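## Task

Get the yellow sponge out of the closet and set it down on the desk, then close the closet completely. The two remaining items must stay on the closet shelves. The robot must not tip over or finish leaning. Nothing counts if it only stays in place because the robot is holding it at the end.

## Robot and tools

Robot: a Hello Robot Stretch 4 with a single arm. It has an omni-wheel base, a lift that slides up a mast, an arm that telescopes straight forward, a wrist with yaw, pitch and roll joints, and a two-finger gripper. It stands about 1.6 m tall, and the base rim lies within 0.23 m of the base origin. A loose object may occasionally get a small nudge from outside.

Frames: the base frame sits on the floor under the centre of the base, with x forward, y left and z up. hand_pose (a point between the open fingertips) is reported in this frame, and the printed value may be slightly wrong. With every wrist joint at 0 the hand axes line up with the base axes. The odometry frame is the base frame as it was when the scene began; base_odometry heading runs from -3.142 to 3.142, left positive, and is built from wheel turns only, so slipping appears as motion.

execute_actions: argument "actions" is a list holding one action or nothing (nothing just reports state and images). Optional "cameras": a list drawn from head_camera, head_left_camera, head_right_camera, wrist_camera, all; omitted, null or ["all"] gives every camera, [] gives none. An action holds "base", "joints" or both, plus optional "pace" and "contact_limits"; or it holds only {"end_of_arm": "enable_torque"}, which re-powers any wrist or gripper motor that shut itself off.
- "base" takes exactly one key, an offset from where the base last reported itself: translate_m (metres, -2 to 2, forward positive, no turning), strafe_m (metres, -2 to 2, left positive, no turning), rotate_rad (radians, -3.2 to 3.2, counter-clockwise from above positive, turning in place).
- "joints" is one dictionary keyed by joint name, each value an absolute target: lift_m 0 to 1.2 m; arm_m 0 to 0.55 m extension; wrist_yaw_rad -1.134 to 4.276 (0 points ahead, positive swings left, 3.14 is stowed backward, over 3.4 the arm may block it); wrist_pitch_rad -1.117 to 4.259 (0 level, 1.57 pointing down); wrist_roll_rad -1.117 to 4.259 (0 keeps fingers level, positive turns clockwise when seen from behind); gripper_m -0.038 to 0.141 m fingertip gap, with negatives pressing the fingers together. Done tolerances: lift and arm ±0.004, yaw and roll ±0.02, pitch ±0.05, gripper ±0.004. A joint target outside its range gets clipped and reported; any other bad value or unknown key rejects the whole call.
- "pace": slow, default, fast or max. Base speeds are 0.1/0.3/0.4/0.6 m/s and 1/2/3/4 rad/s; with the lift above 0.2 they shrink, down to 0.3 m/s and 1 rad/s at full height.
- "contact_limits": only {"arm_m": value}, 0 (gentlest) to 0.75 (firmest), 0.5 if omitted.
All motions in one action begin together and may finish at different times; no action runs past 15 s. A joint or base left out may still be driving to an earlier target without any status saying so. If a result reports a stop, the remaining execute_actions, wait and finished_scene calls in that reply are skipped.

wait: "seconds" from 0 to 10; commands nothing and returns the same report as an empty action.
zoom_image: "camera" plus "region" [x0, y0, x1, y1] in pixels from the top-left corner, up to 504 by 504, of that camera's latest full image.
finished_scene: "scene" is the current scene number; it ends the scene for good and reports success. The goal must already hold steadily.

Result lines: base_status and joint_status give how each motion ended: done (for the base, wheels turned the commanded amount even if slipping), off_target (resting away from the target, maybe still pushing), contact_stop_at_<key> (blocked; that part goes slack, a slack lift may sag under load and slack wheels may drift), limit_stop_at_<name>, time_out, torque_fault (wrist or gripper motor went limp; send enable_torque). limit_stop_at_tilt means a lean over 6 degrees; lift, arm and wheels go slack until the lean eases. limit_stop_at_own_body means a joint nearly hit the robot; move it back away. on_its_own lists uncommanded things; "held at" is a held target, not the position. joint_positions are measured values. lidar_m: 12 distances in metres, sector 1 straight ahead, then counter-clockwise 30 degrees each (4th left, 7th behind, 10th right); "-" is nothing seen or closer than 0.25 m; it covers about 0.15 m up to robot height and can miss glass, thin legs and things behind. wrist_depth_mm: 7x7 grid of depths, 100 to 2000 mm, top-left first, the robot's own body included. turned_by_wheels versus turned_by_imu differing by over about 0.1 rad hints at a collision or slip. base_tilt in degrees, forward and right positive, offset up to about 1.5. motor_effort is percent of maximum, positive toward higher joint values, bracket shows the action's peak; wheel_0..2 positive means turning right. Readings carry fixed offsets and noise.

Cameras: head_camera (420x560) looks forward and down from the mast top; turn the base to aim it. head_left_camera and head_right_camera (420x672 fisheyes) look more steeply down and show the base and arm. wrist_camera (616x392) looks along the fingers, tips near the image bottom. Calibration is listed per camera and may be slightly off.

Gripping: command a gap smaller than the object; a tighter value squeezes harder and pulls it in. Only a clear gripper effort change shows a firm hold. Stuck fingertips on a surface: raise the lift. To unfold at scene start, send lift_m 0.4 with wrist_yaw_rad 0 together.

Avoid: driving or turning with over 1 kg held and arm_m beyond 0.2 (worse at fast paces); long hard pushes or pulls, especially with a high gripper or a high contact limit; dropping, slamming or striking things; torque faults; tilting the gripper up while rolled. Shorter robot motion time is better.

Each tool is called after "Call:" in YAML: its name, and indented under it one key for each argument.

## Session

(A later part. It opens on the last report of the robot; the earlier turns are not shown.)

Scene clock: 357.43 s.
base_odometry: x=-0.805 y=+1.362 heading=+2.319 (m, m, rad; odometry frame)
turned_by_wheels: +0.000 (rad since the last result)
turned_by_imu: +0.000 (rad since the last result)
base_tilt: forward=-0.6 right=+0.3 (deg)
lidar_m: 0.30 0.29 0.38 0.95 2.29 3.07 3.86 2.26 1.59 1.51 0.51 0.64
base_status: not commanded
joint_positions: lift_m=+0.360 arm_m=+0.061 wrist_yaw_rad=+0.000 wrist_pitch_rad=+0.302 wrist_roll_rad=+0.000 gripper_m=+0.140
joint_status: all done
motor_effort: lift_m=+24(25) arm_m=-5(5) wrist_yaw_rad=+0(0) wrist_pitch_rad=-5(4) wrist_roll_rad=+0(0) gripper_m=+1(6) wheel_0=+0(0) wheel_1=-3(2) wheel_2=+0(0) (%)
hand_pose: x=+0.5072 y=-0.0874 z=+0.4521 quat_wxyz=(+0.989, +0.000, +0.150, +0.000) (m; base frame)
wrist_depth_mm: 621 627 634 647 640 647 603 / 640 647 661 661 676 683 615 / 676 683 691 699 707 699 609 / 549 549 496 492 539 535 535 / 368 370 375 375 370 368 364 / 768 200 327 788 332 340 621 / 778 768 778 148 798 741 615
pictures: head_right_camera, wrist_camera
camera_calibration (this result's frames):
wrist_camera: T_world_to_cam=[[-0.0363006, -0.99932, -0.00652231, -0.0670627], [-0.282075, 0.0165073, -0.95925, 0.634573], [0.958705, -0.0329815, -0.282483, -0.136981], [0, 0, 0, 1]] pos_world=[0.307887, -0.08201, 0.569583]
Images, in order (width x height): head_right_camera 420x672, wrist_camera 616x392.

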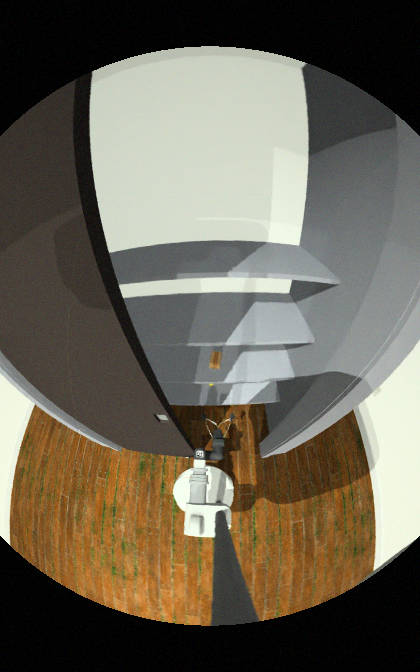

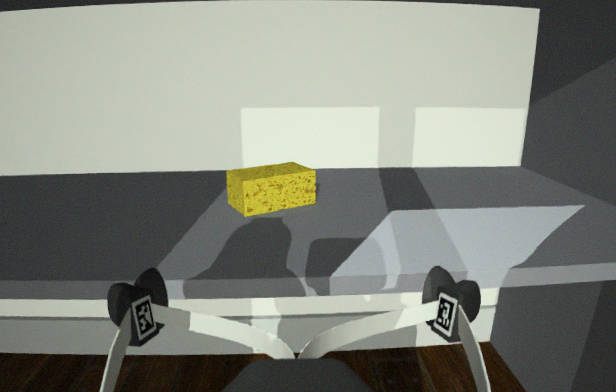

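Call:
execute_actions:
  actions:
    - {"base":{"strafe_m":-0.098},"joints":{"lift_m":0.39,"wrist_yaw_rad":0.45,"arm_m":0.2}}
  cameras: []

Call:
execute_actions:
  actions:
    - {"joints":{"arm_m":0.33},"contact_limits":{"arm_m":0.15}}
  cameras: ["head_right_camera","wrist_camera"]

Scene clock: 383.17 s.
base_odometry: x=-0.733 y=+1.429 heading=+2.319 (m, m, rad; odometry frame)
turned_by_wheels: +0.000 (rad since the last result)
turned_by_imu: +0.000 (rad since the last result)
base_tilt: forward=-0.5 right=+0.3 (deg)
lidar_m: 0.60 0.32 0.40 0.90 2.40 3.22 3.84 2.11 1.45 1.38 0.44 0.47
base_status: done
joint_positions: lift_m=+0.390 arm_m=+0.199 wrist_yaw_rad=+0.450 wrist_pitch_rad=+0.302 wrist_roll_rad=+0.000 gripper_m=+0.140
joint_status: all done
motor_effort: lift_m=+24(24) arm_m=+5(6) wrist_yaw_rad=-1(7) wrist_pitch_rad=-6(6) wrist_roll_rad=+0(1) gripper_m=+0(2) wheel_0=+1(10) wheel_1=-1(12) wheel_2=-1(0) (%)
hand_pose: x=+0.6560 y=+0.0411 z=+0.4820 quat_wxyz=(+0.964, -0.033, +0.147, +0.220) (m; base frame)
wrist_depth_mm: 668 640 585 530 484 445 418 / 750 676 615 554 504 466 430 / 809 715 640 580 525 480 449 / 647 647 640 585 539 500 466 / 436 439 439 382 340 433 427 / 327 200 332 334 300 297 324 / 273 263 266 148 271 260 264
pictures: none
No camera images: the call's "cameras" was empty. Leave "cameras" out to get every camera's image.

Scene clock: 384.60 s.
base_odometry: x=-0.733 y=+1.429 heading=+2.319 (m, m, rad; odometry frame)
turned_by_wheels: +0.000 (rad since the last result)
turned_by_imu: +0.000 (rad since the last result)
base_tilt: forward=-0.6 right=+0.3 (deg)
lidar_m: 0.58 0.32 0.40 0.93 2.39 3.21 3.85 2.12 1.48 1.39 0.44 0.48
base_status: not commanded
joint_positions: lift_m=+0.390 arm_m=+0.329 wrist_yaw_rad=+0.450 wrist_pitch_rad=+0.302 wrist_roll_rad=+0.000 gripper_m=+0.140
joint_status: all done
motor_effort: lift_m=+24(24) arm_m=+5(7) wrist_yaw_rad=-1(0) wrist_pitch_rad=-6(6) wrist_roll_rad=+0(0) gripper_m=+4(3) wheel_0=+1(1) wheel_1=-1(1) wheel_2=-1(1) (%)
contact_limits: arm_m 0.15
hand_pose: x=+0.7860 y=+0.0411 z=+0.4820 quat_wxyz=(+0.964, -0.033, +0.147, +0.221) (m; base frame)
wrist_depth_mm: 539 492 442 402 366 338 319 / 580 512 459 418 382 351 327 / 609 539 480 439 399 364 340 / 621 559 508 452 413 377 353 / 433 436 439 436 418 389 366 / 327 200 268 254 254 296 320 / 265 263 238 148 253 259 262
pictures: head_right_camera, wrist_camera
camera_calibration (this result's frames):
wrist_camera: T_world_to_cam=[[0.402004, -0.915615, -0.00651409, -0.276289], [-0.261297, -0.107899, -0.959209, 0.728595], [0.877563, 0.387308, -0.282623, -0.345012], [0, 0, 0, 1]] pos_world=[0.604218, -0.0407338, 0.599567]
Images, in order (width x height): head_right_camera 420x672, wrist_camera 616x392.

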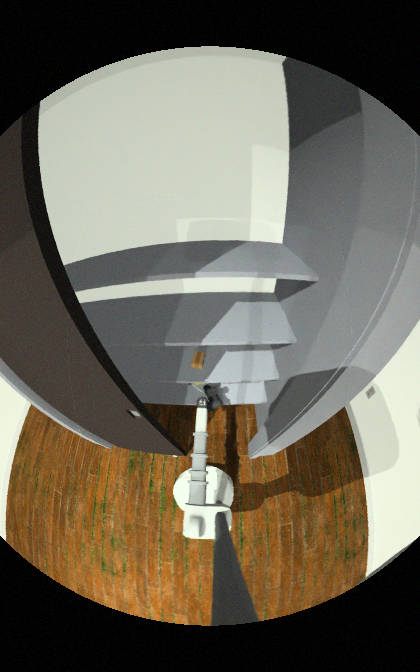

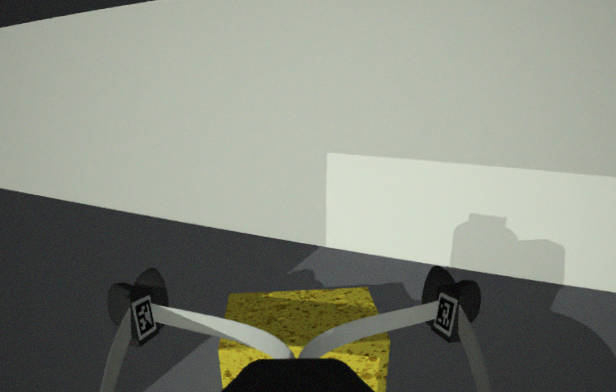

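Call:
execute_actions:
  actions:
    - {"joints":{"arm_m":0.35,"lift_m":0.345},"pace":"slow"}
  cameras: ["wrist_camera"]

Scene clock: 394.37 s.
base_odometry: x=-0.733 y=+1.429 heading=+2.319 (m, m, rad; odometry frame)
turned_by_wheels: +0.000 (rad since the last result)
turned_by_imu: +0.000 (rad since the last result)
base_tilt: forward=-0.6 right=+0.4 (deg)
lidar_m: 0.59 0.31 0.40 0.90 2.39 3.21 3.84 2.11 1.48 1.41 0.43 0.48
base_status: not commanded
joint_positions: lift_m=+0.345 arm_m=+0.349 wrist_yaw_rad=+0.450 wrist_pitch_rad=+0.302 wrist_roll_rad=+0.000 gripper_m=+0.140
joint_status: all done
motor_effort: lift_m=+15(23) arm_m=+5(6) wrist_yaw_rad=+0(1) wrist_pitch_rad=-5(6) wrist_roll_rad=+0(0) gripper_m=-1(0) wheel_0=+1(1) wheel_1=-1(1) wheel_2=-1(1) (%)
hand_pose: x=+0.8060 y=+0.0411 z=+0.4378 quat_wxyz=(+0.964, -0.033, +0.147, +0.221) (m; base frame)
wrist_depth_mm: 512 466 421 382 349 322 303 / 544 484 436 397 364 332 312 / 585 512 459 413 377 345 322 / 496 496 459 427 394 357 334 / 336 336 317 236 336 332 329 / 251 200 187 191 195 228 249 / 204 202 196 148 203 200 206
pictures: wrist_camera
camera_calibration (this result's frames):
wrist_camera: T_world_to_cam=[[0.402004, -0.915615, -0.00651413, -0.284613], [-0.261297, -0.107899, -0.959209, 0.691362], [0.877563, 0.387308, -0.282623, -0.375064], [0, 0, 0, 1]] pos_world=[0.624209, -0.0407338, 0.555305]
Images, in order (width x height): wrist_camera 616x392.

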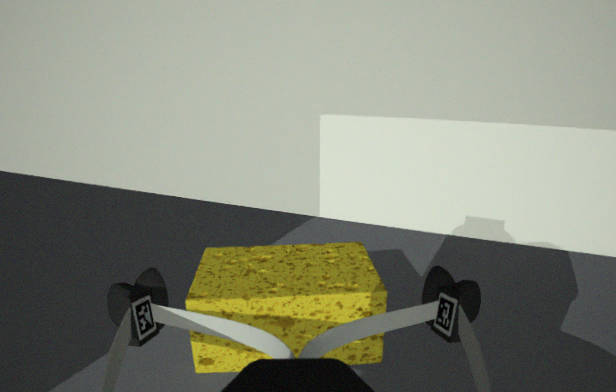

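Call:
execute_actions:
  actions:
    - {"joints":{"gripper_m":0.055,"lift_m":0.34}}
  cameras: ["wrist_camera"]

Call:
execute_actions:
  actions:
    - {"joints":{"lift_m":0.38}}
  cameras: ["wrist_camera"]

Scene clock: 402.23 s.
base_odometry: x=-0.733 y=+1.429 heading=+2.319 (m, m, rad; odometry frame)
turned_by_wheels: +0.000 (rad since the last result)
turned_by_imu: +0.000 (rad since the last result)
base_tilt: forward=-0.6 right=+0.3 (deg)
lidar_m: 0.59 0.32 0.40 0.94 2.40 3.23 3.83 2.11 1.46 1.41 0.43 0.47
base_status: not commanded
joint_positions: lift_m=+0.340 arm_m=+0.349 wrist_yaw_rad=+0.450 wrist_pitch_rad=+0.302 wrist_roll_rad=+0.000 gripper_m=+0.055
joint_status: all done
motor_effort: lift_m=+15(15) arm_m=+5(5) wrist_yaw_rad=+0(1) wrist_pitch_rad=-6(5) wrist_roll_rad=+0(0) gripper_m=-19(20) wheel_0=+1(1) wheel_1=-1(1) wheel_2=-1(1) (%)
hand_pose: x=+0.8060 y=+0.0411 z=+0.4328 quat_wxyz=(+0.964, -0.033, +0.147, +0.221) (m; base frame)
wrist_depth_mm: 517 466 421 382 349 324 303 / 544 488 439 397 362 334 310 / 580 517 459 415 379 345 324 / 484 480 459 427 394 359 334 / 324 325 289 215 304 320 319 / 242 233 175 181 183 241 238 / 197 187 183 183 189 187 199
pictures: wrist_camera
camera_calibration (this result's frames):
wrist_camera: T_world_to_cam=[[0.402004, -0.915615, -0.00651417, -0.284647], [-0.261297, -0.107899, -0.959209, 0.686547], [0.877563, 0.387308, -0.282623, -0.376484], [0, 0, 0, 1]] pos_world=[0.62421, -0.0407338, 0.550285]
Images, in order (width x height): wrist_camera 616x392.

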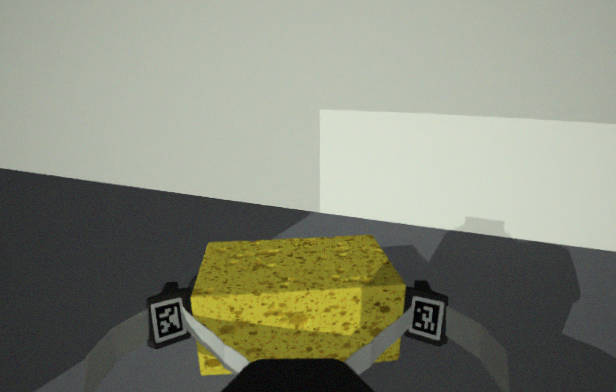

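Scene clock: 403.23 s.
base_odometry: x=-0.733 y=+1.429 heading=+2.319 (m, m, rad; odometry frame)
turned_by_wheels: +0.000 (rad since the last result)
turned_by_imu: +0.000 (rad since the last result)
base_tilt: forward=-0.5 right=+0.4 (deg)
lidar_m: 0.59 0.32 0.40 0.91 2.40 3.23 3.86 2.12 1.46 1.41 0.42 0.49
base_status: not commanded
joint_positions: lift_m=+0.380 arm_m=+0.349 wrist_yaw_rad=+0.450 wrist_pitch_rad=+0.302 wrist_roll_rad=+0.000 gripper_m=+0.055
joint_status: all done
motor_effort: lift_m=+24(24) arm_m=+5(5) wrist_yaw_rad=-1(0) wrist_pitch_rad=-6(6) wrist_roll_rad=+0(0) gripper_m=-19(18) wheel_0=+1(1) wheel_1=-1(1) wheel_2=-1(1) (%)
hand_pose: x=+0.8060 y=+0.0411 z=+0.4720 quat_wxyz=(+0.964, -0.033, +0.147, +0.221) (m; base frame)
wrist_depth_mm: 521 462 421 379 351 322 303 / 544 488 436 397 364 332 310 / 580 512 459 410 377 345 322 / 585 530 480 430 394 359 334 / 410 413 368 216 387 370 349 / 309 296 176 180 183 307 306 / 252 239 183 183 239 238 249
pictures: wrist_camera
camera_calibration (this result's frames):
wrist_camera: T_world_to_cam=[[0.402003, -0.915615, -0.00651205, -0.284393], [-0.261348, -0.107924, -0.959192, 0.724244], [0.877548, 0.3873, -0.28268, -0.365345], [0, 0, 0, 1]] pos_world=[0.624215, -0.040733, 0.589561]
Images, in order (width x height): wrist_camera 616x392.

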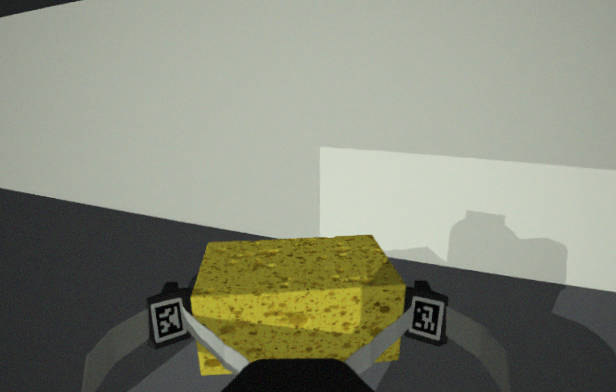

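Call:
execute_actions:
  actions:
    - {"joints":{"arm_m":0.05,"wrist_yaw_rad":0}}
  cameras: []

Call:
execute_actions:
  actions:
    - {"base":{"translate_m":-2.0},"joints":{"lift_m":0.75},"pace":"fast"}
  cameras: []

Call:
execute_actions:
  actions:
    - {"base":{"rotate_rad":-2.9}}

Scene clock: 424.07 s.
base_odometry: x=-0.733 y=+1.429 heading=+2.319 (m, m, rad; odometry frame)
turned_by_wheels: +0.000 (rad since the last result)
turned_by_imu: +0.000 (rad since the last result)
base_tilt: forward=-0.5 right=+0.3 (deg)
lidar_m: 0.59 0.33 0.39 0.92 2.40 3.23 3.84 2.12 1.47 1.41 0.43 0.49
base_status: not commanded
joint_positions: lift_m=+0.380 arm_m=+0.051 wrist_yaw_rad=+0.000 wrist_pitch_rad=+0.302 wrist_roll_rad=+0.000 gripper_m=+0.055
joint_status: all done
motor_effort: lift_m=+24(24) arm_m=-5(4) wrist_yaw_rad=+0(6) wrist_pitch_rad=-7(7) wrist_roll_rad=+0(0) gripper_m=-19(20) wheel_0=+1(1) wheel_1=-1(1) wheel_2=-1(1) (%)
hand_pose: x=+0.4972 y=-0.0874 z=+0.4719 quat_wxyz=(+0.989, +0.000, +0.151, +0.000) (m; base frame)
wrist_depth_mm: 627 634 647 654 654 640 469 / 654 661 668 676 683 654 477 / 683 691 699 707 707 676 480 / 615 615 603 609 609 591 484 / 415 418 370 215 392 413 407 / 345 336 176 180 183 355 469 / 788 768 183 183 768 554 484
pictures: none
No camera images: the call's "cameras" was empty. Leave "cameras" out to get every camera's image.

Scene clock: 430.37 s.
base_odometry: x=+0.627 y=-0.037 heading=+2.319 (m, m, rad; odometry frame)
turned_by_wheels: +0.000 (rad since the last result)
turned_by_imu: +0.010 (rad since the last result)
base_tilt: forward=-0.6 right=+0.4 (deg)
lidar_m: 2.30 2.38 2.39 2.28 2.35 1.84 0.96 1.01 1.34 1.47 1.53 2.07
base_status: done
joint_positions: lift_m=+0.750 arm_m=+0.051 wrist_yaw_rad=+0.000 wrist_pitch_rad=+0.302 wrist_roll_rad=+0.000 gripper_m=+0.055
joint_status: all done
motor_effort: lift_m=+24(27) arm_m=-5(5) wrist_yaw_rad=-2(2) wrist_pitch_rad=-7(7) wrist_roll_rad=+0(0) gripper_m=-16(20) wheel_0=-2(8) wheel_1=-1(9) wheel_2=-1(13) (%)
hand_pose: x=+0.4972 y=-0.0874 z=+0.8420 quat_wxyz=(+0.989, +0.000, +0.151, +0.000) (m; base frame)
wrist_depth_mm: - 1756 1808 - - - 1808 / - 1808 1863 - - - 1808 / - 1863 1921 - - - 1921 / - - - - - - 1921 / - - 1921 215 - - 1808 / 1576 1499 176 180 183 1618 1537 / 1308 1255 183 183 1255 1229 1308
pictures: none
No camera images: the call's "cameras" was empty. Leave "cameras" out to get every camera's image.

Scene clock: 433.10 s.
base_odometry: x=+0.627 y=-0.037 heading=-0.580 (m, m, rad; odometry frame)
turned_by_wheels: -2.899 (rad since the last result)
turned_by_imu: -2.921 (rad since the last result)
base_tilt: forward=-0.5 right=+0.3 (deg)
lidar_m: 0.96 1.08 1.45 1.45 1.70 2.30 2.31 2.73 2.29 2.27 2.10 0.95
base_status: done
joint_positions: lift_m=+0.750 arm_m=+0.051 wrist_yaw_rad=+0.000 wrist_pitch_rad=+0.302 wrist_roll_rad=+0.000 gripper_m=+0.055
joint_status: not commanded
motor_effort: lift_m=+24(24) arm_m=-5(5) wrist_yaw_rad=-2(1) wrist_pitch_rad=-7(6) wrist_roll_rad=+0(1) gripper_m=-20(20) wheel_0=+3(6) wheel_1=+3(11) wheel_2=+1(8) (%)
hand_pose: x=+0.4972 y=-0.0874 z=+0.8420 quat_wxyz=(+0.989, +0.000, +0.151, +0.000) (m; base frame)
wrist_depth_mm: 1537 1464 1430 1366 1281 1205 1182 / 1537 1430 1397 1366 1281 1281 1205 / 1618 1576 1499 1464 1397 1308 1281 / 1661 1661 1576 1499 1430 1366 1336 / 1618 1808 1576 215 1042 1430 1430 / 1430 1537 176 180 183 1499 1430 / 1281 1229 182 183 1138 1255 1281
pictures: head_camera, head_left_camera, head_right_camera, wrist_camera
camera_calibration (this result's frames):
wrist_camera: T_world_to_cam=[[-0.0361299, -0.999326, -0.00649145, -0.0649483], [-0.28255, 0.0164456, -0.959112, 1.00587], [0.958572, -0.0328184, -0.282953, -0.0167522], [0, 0, 0, 1]] pos_world=[0.297919, -0.0819963, 0.959576]
Images, in order (width x height): head_camera 420x560, head_left_camera 420x672, head_right_camera 420x672, wrist_camera 616x392.

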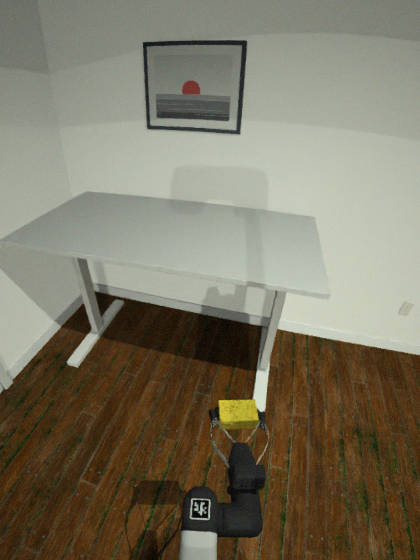

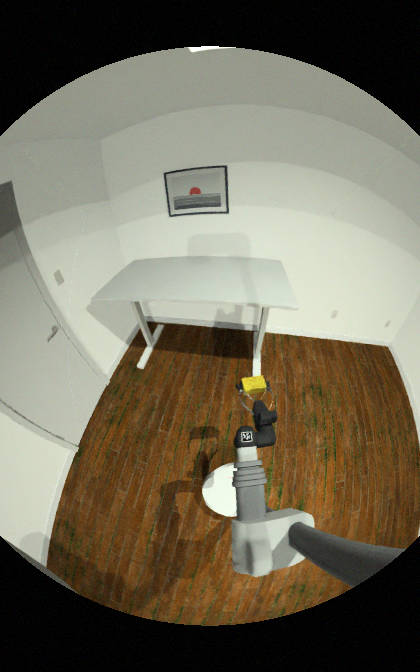

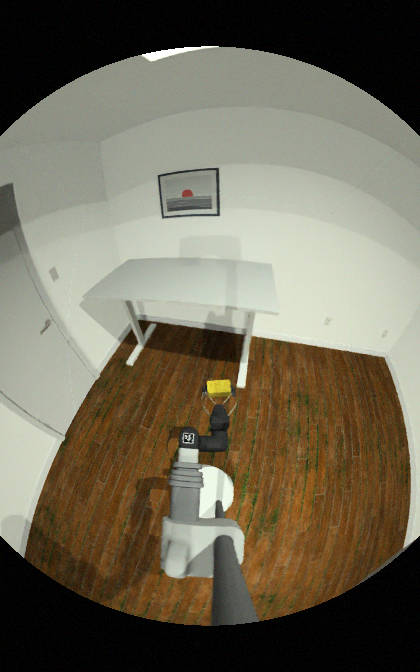

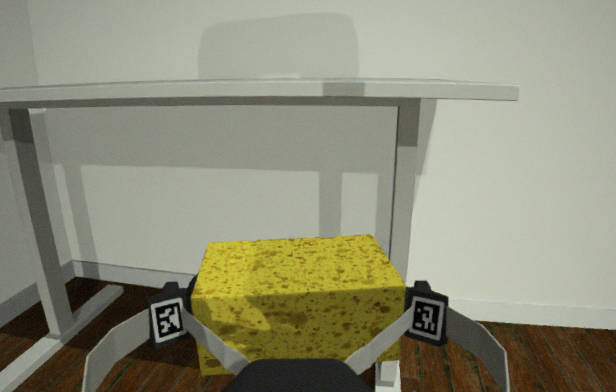

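Call:
execute_actions:
  actions:
    - {"base":{"translate_m":0.22},"joints":{"lift_m":0.925,"arm_m":0.2}}
  cameras: []

Call:
execute_actions:
  actions:
    - {"joints":{"arm_m":0.5},"contact_limits":{"arm_m":0.15}}
  cameras: ["head_camera","wrist_camera"]

Scene clock: 442.07 s.
base_odometry: x=+0.811 y=-0.158 heading=-0.580 (m, m, rad; odometry frame)
turned_by_wheels: +0.000 (rad since the last result)
turned_by_imu: -0.001 (rad since the last result)
base_tilt: forward=-0.5 right=+0.4 (deg)
lidar_m: 0.68 0.83 1.36 1.41 1.63 2.51 2.51 2.79 2.34 2.31 1.84 0.75
base_status: done
joint_positions: lift_m=+0.925 arm_m=+0.199 wrist_yaw_rad=+0.000 wrist_pitch_rad=+0.302 wrist_roll_rad=+0.000 gripper_m=+0.055
joint_status: all done
motor_effort: lift_m=+24(25) arm_m=+5(4) wrist_yaw_rad=-2(0) wrist_pitch_rad=-6(7) wrist_roll_rad=+0(0) gripper_m=-17(19) wheel_0=+1(7) wheel_1=+4(10) wheel_2=-1(10) (%)
hand_pose: x=+0.6455 y=-0.0874 z=+1.0170 quat_wxyz=(+0.989, +0.000, +0.151, +0.000) (m; base frame)
wrist_depth_mm: 1138 1098 1042 1025 960 917 891 / 1182 1138 1098 1042 1008 976 931 / 1229 1182 1098 1078 1042 976 960 / 615 609 609 609 609 603 991 / 413 418 370 215 389 413 407 / 1464 364 175 180 183 314 309 / 1537 1464 182 183 732 946 1118
pictures: none
No camera images: the call's "cameras" was empty. Leave "cameras" out to get every camera's image.

Scene clock: 444.07 s.
base_odometry: x=+0.811 y=-0.158 heading=-0.580 (m, m, rad; odometry frame)
turned_by_wheels: +0.000 (rad since the last result)
turned_by_imu: +0.000 (rad since the last result)
base_tilt: forward=-0.5 right=+0.3 (deg)
lidar_m: 0.75 0.84 1.36 1.42 1.62 2.49 2.51 2.77 2.34 2.32 1.84 0.75
base_status: not commanded
joint_positions: lift_m=+0.925 arm_m=+0.499 wrist_yaw_rad=+0.000 wrist_pitch_rad=+0.302 wrist_roll_rad=+0.000 gripper_m=+0.055
joint_status: all done
motor_effort: lift_m=+24(24) arm_m=+5(6) wrist_yaw_rad=-1(1) wrist_pitch_rad=-6(6) wrist_roll_rad=+0(0) gripper_m=-18(17) wheel_0=+1(1) wheel_1=+4(4) wheel_2=-1(1) (%)
contact_limits: arm_m 0.15
hand_pose: x=+0.9455 y=-0.0874 z=+1.0170 quat_wxyz=(+0.989, +0.000, +0.151, +0.000) (m; base frame)
wrist_depth_mm: 842 809 768 732 707 676 654 / 878 831 798 768 723 707 676 / 917 866 831 809 759 732 699 / 609 609 615 609 603 603 597 / 415 415 370 214 389 410 404 / 309 297 176 179 182 309 307 / 251 240 183 183 241 239 251
pictures: head_camera, wrist_camera
camera_calibration (this result's frames):
wrist_camera: T_world_to_cam=[[-0.036087, -0.999328, -0.00649787, -0.0476388], [-0.282377, 0.0164337, -0.959163, 1.30026], [0.958624, -0.0327785, -0.282781, -0.397159], [0, 0, 0, 1]] pos_world=[0.746172, -0.0819932, 1.13455]
Images, in order (width x height): head_camera 420x560, wrist_camera 616x392.

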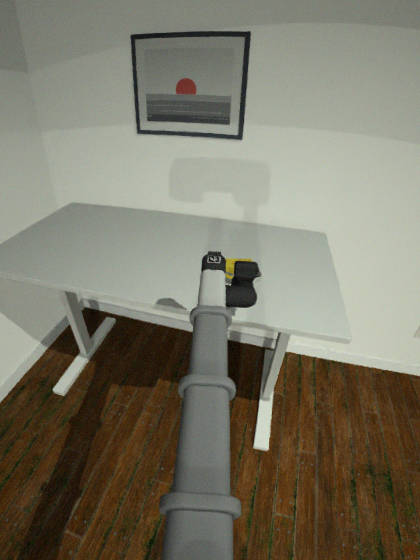

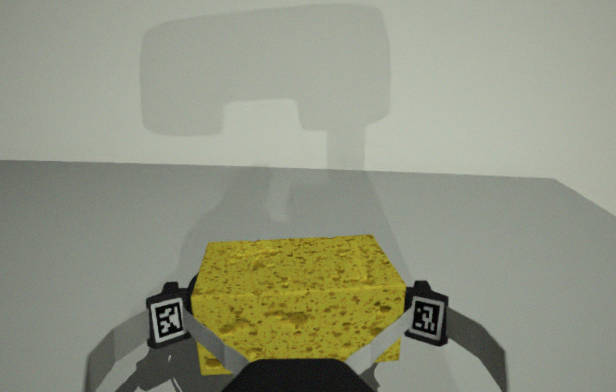

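Depths match lift 0.38 at the shelf, so lower 0.04.

Call:
execute_actions:
  actions:
    - {"joints":{"lift_m":0.886},"pace":"slow"}
  cameras: []

Call:
execute_actions:
  actions:
    - {"joints":{"gripper_m":0.14}}
  cameras: ["wrist_camera"]

Call:
execute_actions:
  actions:
    - {"joints":{"arm_m":0.0,"lift_m":0.9},"pace":"fast"}
  cameras: ["head_camera"]

Scene clock: 453.90 s.
base_odometry: x=+0.811 y=-0.158 heading=-0.580 (m, m, rad; odometry frame)
turned_by_wheels: +0.000 (rad since the last result)
turned_by_imu: +0.000 (rad since the last result)
base_tilt: forward=-0.5 right=+0.3 (deg)
lidar_m: 0.73 0.84 1.35 1.42 1.63 2.52 2.51 2.79 2.32 2.31 1.84 0.73
base_status: not commanded
joint_positions: lift_m=+0.886 arm_m=+0.499 wrist_yaw_rad=+0.000 wrist_pitch_rad=+0.302 wrist_roll_rad=+0.000 gripper_m=+0.055
joint_status: all done
motor_effort: lift_m=+15(24) arm_m=+5(5) wrist_yaw_rad=-2(2) wrist_pitch_rad=-7(7) wrist_roll_rad=+0(0) gripper_m=-19(18) wheel_0=+1(1) wheel_1=+4(4) wheel_2=-1(1) (%)
hand_pose: x=+0.9455 y=-0.0874 z=+0.9787 quat_wxyz=(+0.989, +0.000, +0.151, +0.000) (m; base frame)
wrist_depth_mm: 831 798 768 741 707 676 654 / 878 842 788 768 741 699 676 / 904 854 809 778 750 732 699 / 480 484 480 480 480 477 477 / 327 329 293 215 309 327 324 / 246 236 176 180 183 245 244 / 200 190 183 183 191 189 202
pictures: none
No camera images: the call's "cameras" was empty. Leave "cameras" out to get every camera's image.

Scene clock: 455.77 s.
base_odometry: x=+0.811 y=-0.158 heading=-0.580 (m, m, rad; odometry frame)
turned_by_wheels: +0.000 (rad since the last result)
turned_by_imu: +0.000 (rad since the last result)
base_tilt: forward=-0.5 right=+0.4 (deg)
lidar_m: 0.74 0.84 1.35 1.42 1.63 2.51 2.51 2.78 2.34 2.32 1.82 0.73
base_status: not commanded
joint_positions: lift_m=+0.886 arm_m=+0.499 wrist_yaw_rad=+0.000 wrist_pitch_rad=+0.302 wrist_roll_rad=+0.000 gripper_m=+0.140
joint_status: all done
motor_effort: lift_m=+15(15) arm_m=+5(5) wrist_yaw_rad=-1(3) wrist_pitch_rad=-6(6) wrist_roll_rad=+0(0) gripper_m=+1(18) wheel_0=+1(1) wheel_1=+4(4) wheel_2=-1(1) (%)
hand_pose: x=+0.9455 y=-0.0874 z=+0.9787 quat_wxyz=(+0.989, +0.000, +0.151, +0.000) (m; base frame)
wrist_depth_mm: 831 798 768 741 715 683 654 / 866 854 798 759 732 707 676 / 891 854 820 788 768 723 707 / 484 480 484 480 480 473 477 / 327 329 309 229 327 327 324 / 246 200 187 191 195 224 244 / 200 198 194 148 202 196 202
pictures: wrist_camera
camera_calibration (this result's frames):
wrist_camera: T_world_to_cam=[[-0.0360869, -0.999328, -0.00649795, -0.0478873], [-0.282377, 0.0164338, -0.959163, 1.26357], [0.958624, -0.0327783, -0.28278, -0.407979], [0, 0, 0, 1]] pos_world=[0.746174, -0.0819932, 1.09629]
Images, in order (width x height): wrist_camera 616x392.

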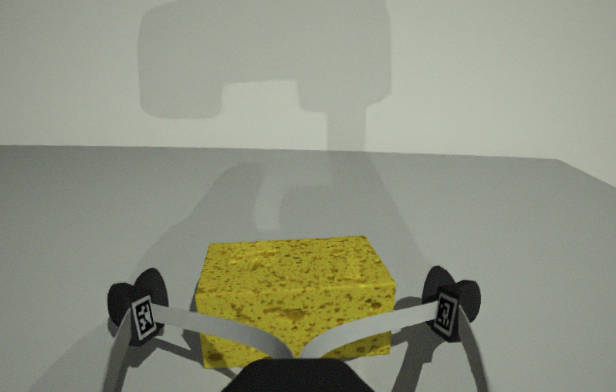

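Scene clock: 457.87 s.
base_odometry: x=+0.811 y=-0.158 heading=-0.580 (m, m, rad; odometry frame)
turned_by_wheels: +0.000 (rad since the last result)
turned_by_imu: +0.000 (rad since the last result)
base_tilt: forward=-0.6 right=+0.3 (deg)
lidar_m: 0.74 0.83 1.36 1.42 1.62 2.52 2.51 2.77 2.33 2.32 1.84 0.74
base_status: not commanded
joint_positions: lift_m=+0.900 arm_m=+0.002 wrist_yaw_rad=+0.000 wrist_pitch_rad=+0.302 wrist_roll_rad=+0.000 gripper_m=+0.140
joint_status: all done
joint sent to its limit — the command would take arm_m past its lower limit, so that joint was sent only as far as its limit.
motor_effort: lift_m=+24(26) arm_m=-5(5) wrist_yaw_rad=+0(1) wrist_pitch_rad=-6(6) wrist_roll_rad=+0(0) gripper_m=+3(1) wheel_0=+1(1) wheel_1=+4(4) wheel_2=-1(1) (%)
hand_pose: x=+0.4483 y=-0.0875 z=+0.9920 quat_wxyz=(+0.989, +0.000, +0.151, +0.000) (m; base frame)
wrist_depth_mm: 1336 1308 1255 1182 1138 1098 1042 / 1397 1336 1281 1229 1205 1138 1098 / 1042 1008 991 831 976 1160 1138 / 661 591 591 585 535 530 1160 / 1618 1576 1464 1397 1336 1255 1229 / 1661 200 1499 1464 891 1281 1281 / 1397 1499 1499 148 1397 1397 1336
pictures: head_camera
Images, in order (width x height): head_camera 420x560.

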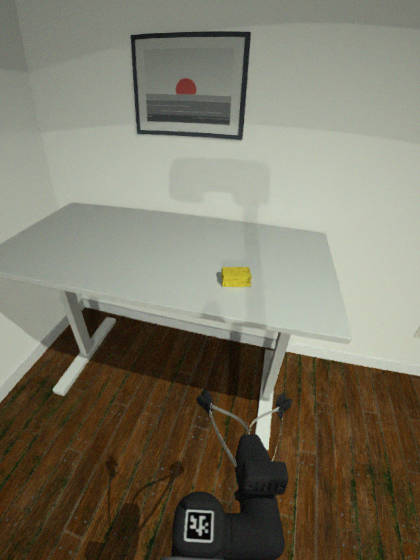

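Call:
execute_actions:
  actions:
    - {"base":{"rotate_rad":-2.91},"joints":{"lift_m":0.15,"wrist_pitch_rad":0,"wrist_roll_rad":1.57,"gripper_m":-0.01},"pace":"fast"}
  cameras: ["head_camera"]

Call:
execute_actions:
  actions:
    - {"base":{"translate_m":1.95},"pace":"max"}
  cameras: []

Call:
execute_actions:
  actions:
    - {"base":{"rotate_rad":-0.43}}

Scene clock: 472.37 s.
base_odometry: x=+0.811 y=-0.158 heading=+2.794 (m, m, rad; odometry frame)
turned_by_wheels: -2.910 (rad since the last result)
turned_by_imu: -2.932 (rad since the last result)
base_tilt: forward=-0.6 right=+0.3 (deg)
lidar_m: 2.56 2.51 2.32 2.38 0.80 0.74 0.76 0.99 1.42 1.44 1.89 2.50
base_status: done
joint_positions: lift_m=+0.150 arm_m=+0.002 wrist_yaw_rad=+0.000 wrist_pitch_rad=+0.002 wrist_roll_rad=+1.570 gripper_m=-0.010
joint_status: all done
motor_effort: lift_m=+15(20) arm_m=-5(5) wrist_yaw_rad=-1(2) wrist_pitch_rad=-6(12) wrist_roll_rad=+1(6) gripper_m=-9(8) wheel_0=+1(7) wheel_1=+4(9) wheel_2=+0(9) (%)
hand_pose: x=+0.4614 y=-0.0874 z=+0.3279 quat_wxyz=(+0.707, +0.707, +0.001, -0.001) (m; base frame)
wrist_depth_mm: - - - - 1098 615 442 / - - - - 1118 621 449 / - - - - 1138 621 452 / - - - - 1160 627 455 / - - - - 1160 627 455 / - - 204 200 946 627 452 / - - - 182 976 580 449
pictures: head_camera
Images, in order (width x height): head_camera 420x560.

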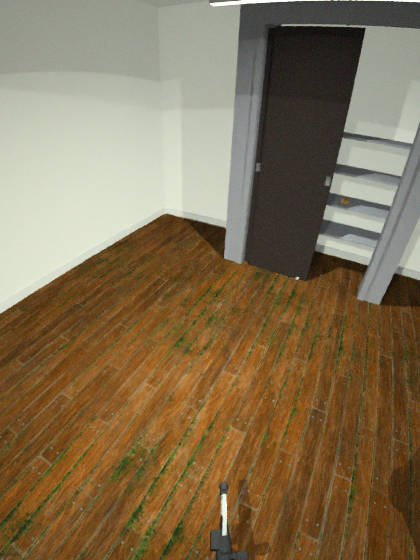

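Scene clock: 477.17 s.
base_odometry: x=-1.022 y=+0.507 heading=+2.794 (m, m, rad; odometry frame)
turned_by_wheels: +0.000 (rad since the last result)
turned_by_imu: -0.010 (rad since the last result)
base_tilt: forward=-0.6 right=+0.3 (deg)
lidar_m: 0.72 1.63 1.50 1.53 1.95 3.30 3.39 2.42 2.22 1.36 0.79 0.68
base_status: done
joint_positions: lift_m=+0.150 arm_m=+0.002 wrist_yaw_rad=+0.000 wrist_pitch_rad=+0.002 wrist_roll_rad=+1.570 gripper_m=-0.010
joint_status: not commanded
motor_effort: lift_m=+17(17) arm_m=-5(5) wrist_yaw_rad=-1(1) wrist_pitch_rad=-7(7) wrist_roll_rad=+1(1) gripper_m=-9(8) wheel_0=+1(8) wheel_1=+2(9) wheel_2=+3(17) (%)
hand_pose: x=+0.4614 y=-0.0874 z=+0.3278 quat_wxyz=(+0.707, +0.707, +0.001, -0.001) (m; base frame)
wrist_depth_mm: 439 445 452 462 462 466 430 / 407 415 418 421 433 436 433 / 433 439 449 452 455 462 439 / 462 469 477 484 488 492 455 / 1308 1308 1336 1366 1042 591 455 / 1397 1430 204 200 917 627 452 / 1537 1499 1499 183 976 580 455
pictures: none
No camera images: the call's "cameras" was empty. Leave "cameras" out to get every camera's image.

Scene clock: 478.37 s.
base_odometry: x=-1.022 y=+0.507 heading=+2.364 (m, m, rad; odometry frame)
turned_by_wheels: -0.430 (rad since the last result)
turned_by_imu: -0.433 (rad since the last result)
base_tilt: forward=-0.5 right=+0.3 (deg)
lidar_m: 0.69 0.75 1.57 1.49 1.57 2.16 3.38 2.74 2.34 2.21 1.36 0.76
base_status: done
joint_positions: lift_m=+0.150 arm_m=+0.002 wrist_yaw_rad=+0.000 wrist_pitch_rad=+0.002 wrist_roll_rad=+1.570 gripper_m=-0.010
joint_status: not commanded
motor_effort: lift_m=+17(17) arm_m=-5(5) wrist_yaw_rad=-2(0) wrist_pitch_rad=-7(7) wrist_roll_rad=+1(2) gripper_m=-12(7) wheel_0=+3(7) wheel_1=+2(10) wheel_2=+0(7) (%)
hand_pose: x=+0.4614 y=-0.0874 z=+0.3278 quat_wxyz=(+0.707, +0.707, +0.001, -0.001) (m; base frame)
wrist_depth_mm: 477 480 488 492 500 508 442 / 477 480 488 496 500 508 449 / 477 480 492 492 504 504 455 / 477 480 488 496 500 504 455 / 477 484 488 496 496 504 452 / 521 525 204 201 539 549 459 / 442 445 455 182 462 473 449
pictures: head_camera, head_left_camera, head_right_camera, wrist_camera
camera_calibration (this result's frames):
wrist_camera: T_world_to_cam=[[-0.0350443, 0.0157765, -0.999261, 0.344038], [0.0159113, 0.999757, 0.0152264, 0.13145], [0.999259, -0.015366, -0.0352868, -0.226389], [0, 0, 0, 1]] pos_world=[0.236187, -0.140325, 0.333793]
Images, in order (width x height): head_camera 420x560, head_left_camera 420x672, head_right_camera 420x672, wrist_camera 616x392.

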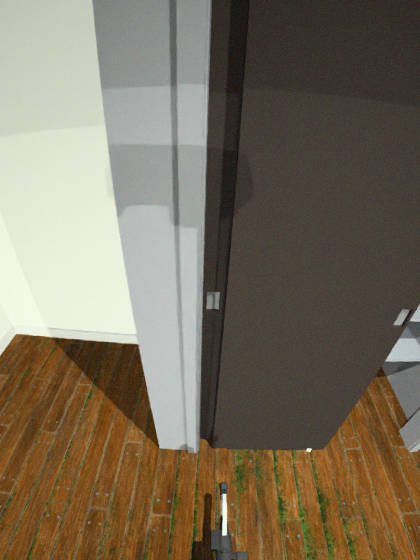

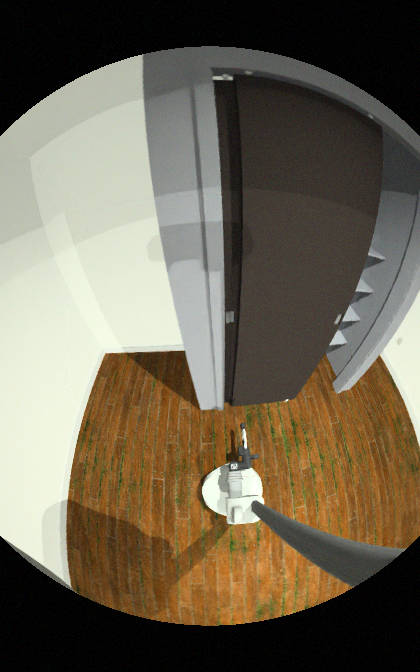

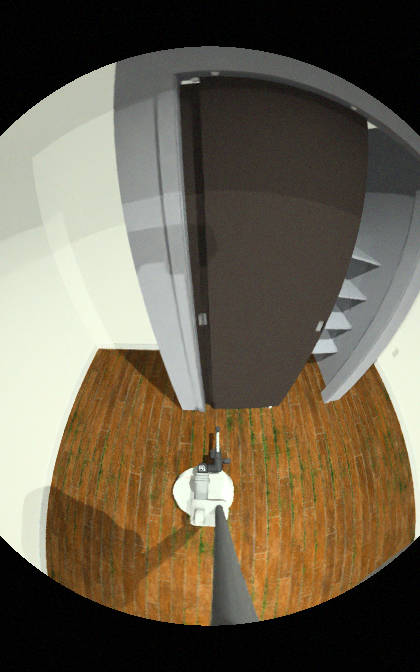

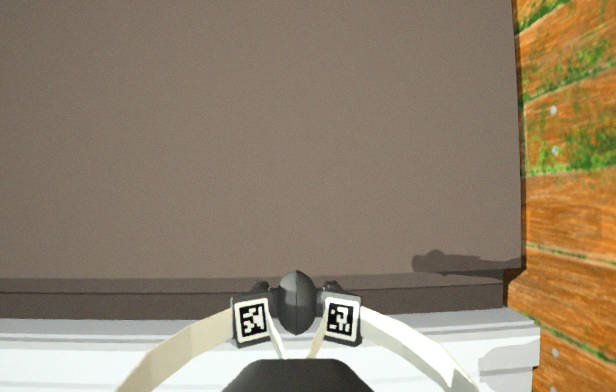

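Call:
execute_actions:
  actions:
    - {"base":{"strafe_m":0.074}}
  cameras: []

Call:
execute_actions:
  actions:
    - {"base":{"translate_m":0.2}}
  cameras: ["wrist_camera"]

Scene clock: 496.00 s.
base_odometry: x=-1.074 y=+0.454 heading=+2.364 (m, m, rad; odometry frame)
turned_by_wheels: +0.000 (rad since the last result)
turned_by_imu: +0.000 (rad since the last result)
base_tilt: forward=-0.5 right=+0.3 (deg)
lidar_m: 0.69 1.51 1.49 1.43 1.46 2.03 3.01 2.76 2.45 2.30 1.44 0.76
base_status: done
joint_positions: lift_m=+0.150 arm_m=+0.002 wrist_yaw_rad=+0.000 wrist_pitch_rad=+0.002 wrist_roll_rad=+1.570 gripper_m=-0.010
joint_status: not commanded
motor_effort: lift_m=+17(17) arm_m=-5(5) wrist_yaw_rad=+0(1) wrist_pitch_rad=-7(7) wrist_roll_rad=+1(1) gripper_m=-6(7) wheel_0=+0(8) wheel_1=+1(12) wheel_2=+0(0) (%)
hand_pose: x=+0.4614 y=-0.0874 z=+0.3278 quat_wxyz=(+0.707, +0.707, +0.001, -0.001) (m; base frame)
wrist_depth_mm: 477 477 488 496 504 508 442 / 477 480 488 492 500 504 445 / 473 480 492 496 500 504 452 / 473 477 492 496 496 508 455 / 517 525 525 535 544 549 455 / 449 455 204 200 466 477 452 / 459 462 466 182 480 484 449
pictures: none
No camera images: the call's "cameras" was empty. Leave "cameras" out to get every camera's image.

Scene clock: 498.07 s.
base_odometry: x=-1.216 y=+0.594 heading=+2.365 (m, m, rad; odometry frame)
turned_by_wheels: +0.000 (rad since the last result)
turned_by_imu: -0.001 (rad since the last result)
base_tilt: forward=-0.6 right=+0.3 (deg)
lidar_m: 0.49 0.54 1.50 1.42 1.49 2.04 3.61 3.04 2.44 2.29 0.76 0.53
base_status: done
joint_positions: lift_m=+0.150 arm_m=+0.002 wrist_yaw_rad=+0.000 wrist_pitch_rad=+0.002 wrist_roll_rad=+1.570 gripper_m=-0.010
joint_status: not commanded
motor_effort: lift_m=+17(17) arm_m=-5(5) wrist_yaw_rad=-2(0) wrist_pitch_rad=-7(7) wrist_roll_rad=+1(1) gripper_m=-9(7) wheel_0=+2(7) wheel_1=+3(8) wheel_2=-1(10) (%)
hand_pose: x=+0.4614 y=-0.0874 z=+0.3278 quat_wxyz=(+0.707, +0.707, +0.001, -0.001) (m; base frame)
wrist_depth_mm: 286 289 291 294 298 301 306 / 285 289 291 294 298 303 306 / 285 287 293 293 298 303 304 / 283 287 291 294 297 300 306 / 329 332 334 338 343 349 351 / 327 330 204 200 322 317 307 / 254 254 259 183 266 270 272
pictures: wrist_camera
camera_calibration (this result's frames):
wrist_camera: T_world_to_cam=[[-0.035044, 0.0157767, -0.999261, 0.344038], [0.0159115, 0.999757, 0.0152265, 0.13145], [0.999259, -0.0153661, -0.0352866, -0.226389], [0, 0, 0, 1]] pos_world=[0.236187, -0.140325, 0.333793]
Images, in order (width x height): wrist_camera 616x392.

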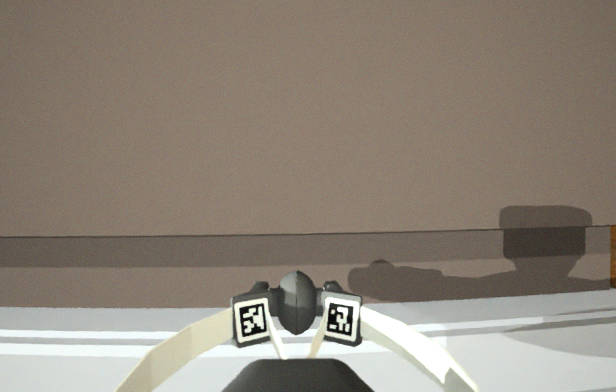

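Call:
execute_actions:
  actions:
    - {"base":{"translate_m":0.092},"pace":"slow"}
  cameras: []

Call:
execute_actions:
  actions:
    - {"base":{"strafe_m":-0.2},"pace":"slow"}
  cameras: ["wrist_camera","head_right_camera"]

Scene clock: 507.23 s.
base_odometry: x=-1.282 y=+0.659 heading=+2.365 (m, m, rad; odometry frame)
turned_by_wheels: +0.000 (rad since the last result)
turned_by_imu: +0.000 (rad since the last result)
base_tilt: forward=-0.5 right=+0.3 (deg)
lidar_m: 0.39 0.42 1.50 1.43 1.48 2.04 3.26 3.10 2.38 2.29 0.62 0.45
base_status: done
joint_positions: lift_m=+0.150 arm_m=+0.002 wrist_yaw_rad=+0.000 wrist_pitch_rad=+0.002 wrist_roll_rad=+1.570 gripper_m=-0.010
joint_status: not commanded
motor_effort: lift_m=+17(17) arm_m=-5(5) wrist_yaw_rad=+0(1) wrist_pitch_rad=-7(6) wrist_roll_rad=+1(1) gripper_m=-8(9) wheel_0=+4(4) wheel_1=+4(4) wheel_2=-4(8) (%)
hand_pose: x=+0.4614 y=-0.0874 z=+0.3278 quat_wxyz=(+0.707, +0.707, +0.001, -0.001) (m; base frame)
wrist_depth_mm: 196 198 200 204 206 209 211 / 196 199 201 204 206 208 211 / 196 199 201 203 206 208 210 / 196 198 200 203 206 208 210 / 197 199 244 247 251 253 257 / 239 242 205 200 251 254 256 / 220 215 204 183 200 211 219
pictures: none
No camera images: the call's "cameras" was empty. Leave "cameras" out to get every camera's image.

Scene clock: 510.37 s.
base_odometry: x=-1.142 y=+0.801 heading=+2.365 (m, m, rad; odometry frame)
turned_by_wheels: +0.000 (rad since the last result)
turned_by_imu: +0.000 (rad since the last result)
base_tilt: forward=-0.6 right=+0.4 (deg)
lidar_m: 0.44 0.43 1.64 1.62 1.71 2.32 3.69 3.00 2.17 2.09 0.64 0.43
base_status: done
joint_positions: lift_m=+0.150 arm_m=+0.002 wrist_yaw_rad=+0.003 wrist_pitch_rad=+0.002 wrist_roll_rad=+1.570 gripper_m=-0.010
joint_status: not commanded
motor_effort: lift_m=+17(17) arm_m=-5(5) wrist_yaw_rad=-7(37) wrist_pitch_rad=-6(6) wrist_roll_rad=+2(1) gripper_m=-7(8) wheel_0=+3(14) wheel_1=-5(6) wheel_2=+1(2) (%)
hand_pose: x=+0.4616 y=-0.0866 z=+0.3278 quat_wxyz=(+0.707, +0.707, +0.002, +0.000) (m; base frame)
wrist_depth_mm: 196 198 200 204 205 208 211 / 196 198 201 203 206 208 211 / 196 198 200 202 205 208 210 / 196 198 201 203 206 208 210 / 196 198 201 202 206 209 210 / 239 242 205 200 252 255 256 / 239 241 244 183 250 255 258
pictures: head_right_camera, wrist_camera
camera_calibration (this result's frames):
wrist_camera: T_world_to_cam=[[-0.0350864, 0.0156828, -0.999261, 0.344045], [0.013236, 0.999796, 0.0152265, 0.131913], [0.999297, -0.0126919, -0.0352868, -0.226394], [0, 0, 0, 1]] pos_world=[0.23656, -0.140155, 0.333793]
Images, in order (width x height): head_right_camera 420x672, wrist_camera 616x392.

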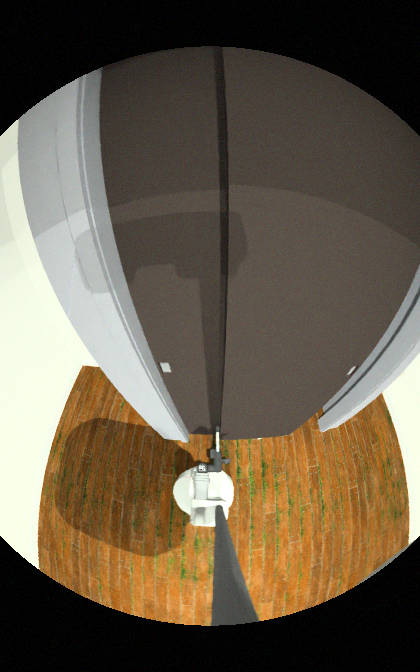

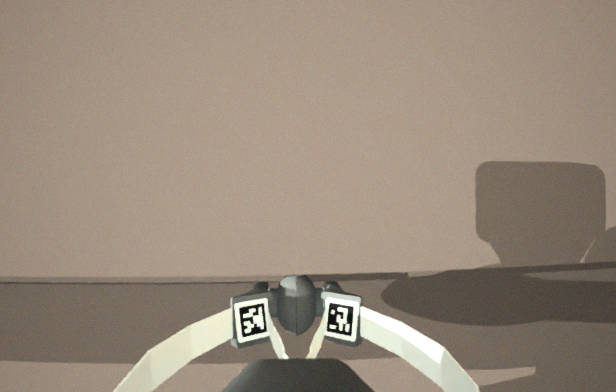

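Call:
execute_actions:
  actions:
    - {"base":{"strafe_m":0.185}}
  cameras: []

Call:
execute_actions:
  actions:
    - {"joints":{"wrist_yaw_rad":-0.8,"arm_m":0.145},"contact_limits":{"arm_m":0.1},"pace":"slow"}
  cameras: ["wrist_camera","head_right_camera"]

Scene clock: 527.63 s.
base_odometry: x=-1.272 y=+0.669 heading=+2.365 (m, m, rad; odometry frame)
turned_by_wheels: +0.000 (rad since the last result)
turned_by_imu: +0.000 (rad since the last result)
base_tilt: forward=-0.6 right=+0.3 (deg)
lidar_m: 0.39 0.43 1.51 1.44 1.50 2.04 3.69 3.09 2.36 2.27 0.62 0.50
base_status: done
joint_positions: lift_m=+0.150 arm_m=+0.002 wrist_yaw_rad=+0.000 wrist_pitch_rad=+0.002 wrist_roll_rad=+1.570 gripper_m=-0.010
joint_status: not commanded
motor_effort: lift_m=+17(17) arm_m=-5(5) wrist_yaw_rad=-2(11) wrist_pitch_rad=-7(6) wrist_roll_rad=+1(1) gripper_m=-10(9) wheel_0=+0(8) wheel_1=+2(11) wheel_2=+0(1) (%)
hand_pose: x=+0.4614 y=-0.0874 z=+0.3278 quat_wxyz=(+0.707, +0.707, +0.001, -0.001) (m; base frame)
wrist_depth_mm: 240 243 246 249 252 255 257 / 240 244 247 249 252 255 257 / 240 243 246 249 252 254 258 / 241 242 245 249 251 255 257 / 240 242 246 249 252 255 257 / 239 243 205 201 251 255 256 / 239 241 234 182 230 241 244
pictures: none
No camera images: the call's "cameras" was empty. Leave "cameras" out to get every camera's image.

Scene clock: 530.37 s.
base_odometry: x=-1.272 y=+0.669 heading=+2.365 (m, m, rad; odometry frame)
turned_by_wheels: +0.000 (rad since the last result)
turned_by_imu: +0.000 (rad since the last result)
base_tilt: forward=-0.6 right=+0.4 (deg)
lidar_m: 0.39 0.43 1.51 1.44 1.51 2.06 3.71 3.11 2.35 2.27 0.64 0.49
base_status: not commanded
joint_positions: lift_m=+0.150 arm_m=+0.144 wrist_yaw_rad=-0.800 wrist_pitch_rad=+0.002 wrist_roll_rad=+1.570 gripper_m=-0.010
joint_status: all done
motor_effort: lift_m=+17(17) arm_m=+5(5) wrist_yaw_rad=-2(6) wrist_pitch_rad=-7(7) wrist_roll_rad=+1(1) gripper_m=-8(6) wheel_0=+0(0) wheel_1=+2(2) wheel_2=+0(0) (%)
contact_limits: arm_m 0.1
hand_pose: x=+0.4534 y=-0.2678 z=+0.3278 quat_wxyz=(+0.651, +0.651, -0.274, -0.276) (m; base frame)
wrist_depth_mm: 473 469 473 477 488 500 442 / 373 375 375 379 387 397 404 / 306 306 309 312 317 320 325 / 257 260 262 265 267 271 273 / 229 231 235 237 238 243 247 / 240 243 204 201 253 256 256 / 221 220 220 182 222 228 230
pictures: head_right_camera, wrist_camera
camera_calibration (this result's frames):
wrist_camera: T_world_to_cam=[[-0.0130588, 0.0361731, -0.99926, 0.342097], [0.72811, 0.68529, 0.0152922, -0.0951667], [0.685336, -0.727371, -0.035287, -0.269474], [0, 0, 0, 1]] pos_world=[0.258439, -0.143165, 0.33379]
Images, in order (width x height): head_right_camera 420x672, wrist_camera 616x392.

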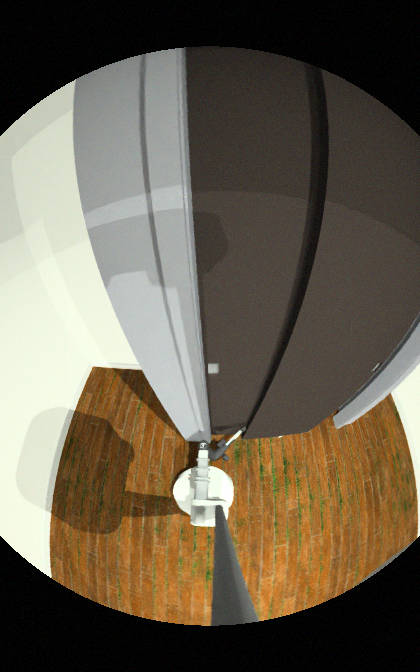

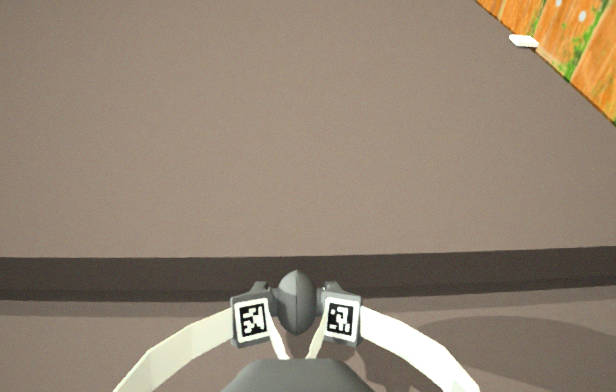

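Call:
execute_actions:
  actions:
    - {"base":{"strafe_m":-0.3},"joints":{"arm_m":0.152},"pace":"slow"}
  cameras: ["wrist_camera","head_right_camera","head_camera"]

Scene clock: 540.47 s.
base_odometry: x=-1.061 y=+0.883 heading=+2.365 (m, m, rad; odometry frame)
turned_by_wheels: +0.000 (rad since the last result)
turned_by_imu: +0.001 (rad since the last result)
base_tilt: forward=-0.6 right=+0.3 (deg)
lidar_m: 0.48 0.49 0.61 1.74 1.82 2.48 3.70 2.84 2.07 1.98 0.63 0.50
base_status: done
joint_positions: lift_m=+0.150 arm_m=+0.151 wrist_yaw_rad=-0.799 wrist_pitch_rad=+0.002 wrist_roll_rad=+1.570 gripper_m=-0.010
joint_status: all done
motor_effort: lift_m=+17(17) arm_m=+5(5) wrist_yaw_rad=-5(11) wrist_pitch_rad=-7(7) wrist_roll_rad=+1(1) gripper_m=-7(9) wheel_0=+5(13) wheel_1=-3(5) wheel_2=+1(1) (%)
hand_pose: x=+0.4607 y=-0.2677 z=+0.3278 quat_wxyz=(+0.651, +0.651, -0.274, -0.276) (m; base frame)
wrist_depth_mm: 449 449 452 455 466 484 445 / 357 359 359 366 373 377 389 / 294 294 298 298 303 309 312 / 248 250 252 255 257 259 262 / 217 219 222 225 229 231 231 / 232 235 205 200 240 245 249 / 214 213 213 183 216 221 224
pictures: head_camera, head_right_camera, wrist_camera
camera_calibration (this result's frames):
wrist_camera: T_world_to_cam=[[-0.0130348, 0.036092, -0.999263, 0.342182], [0.727337, 0.68611, 0.0152936, -0.100044], [0.686156, -0.726602, -0.0351943, -0.274592], [0, 0, 0, 1]] pos_world=[0.265639, -0.143229, 0.333796]
Images, in order (width x height): head_camera 420x560, head_right_camera 420x672, wrist_camera 616x392.

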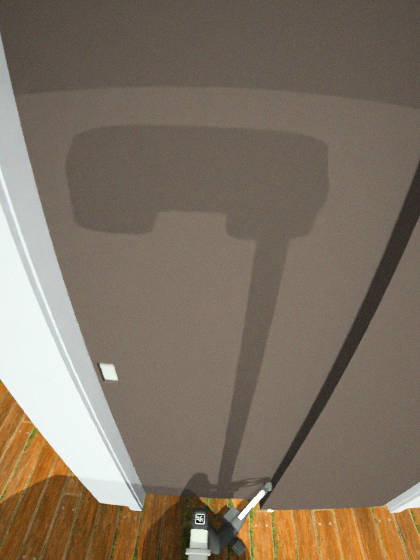

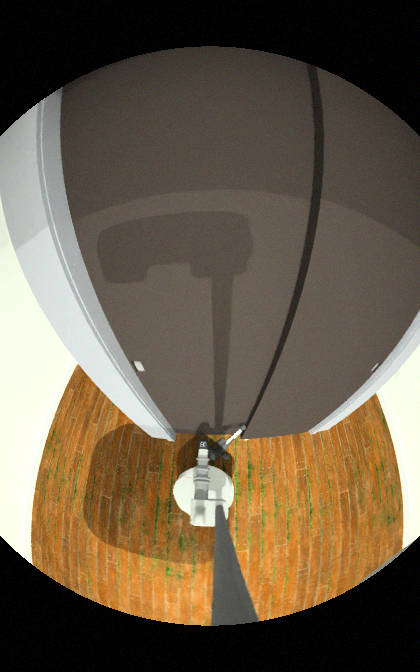

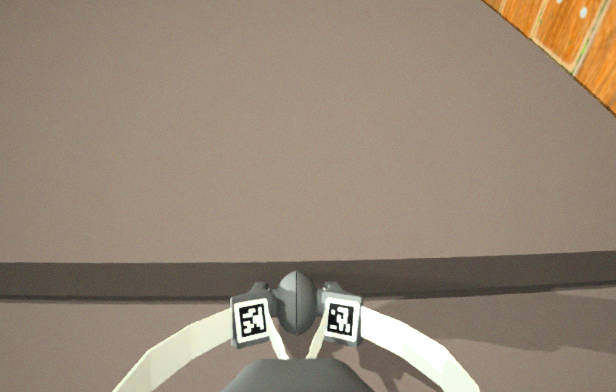

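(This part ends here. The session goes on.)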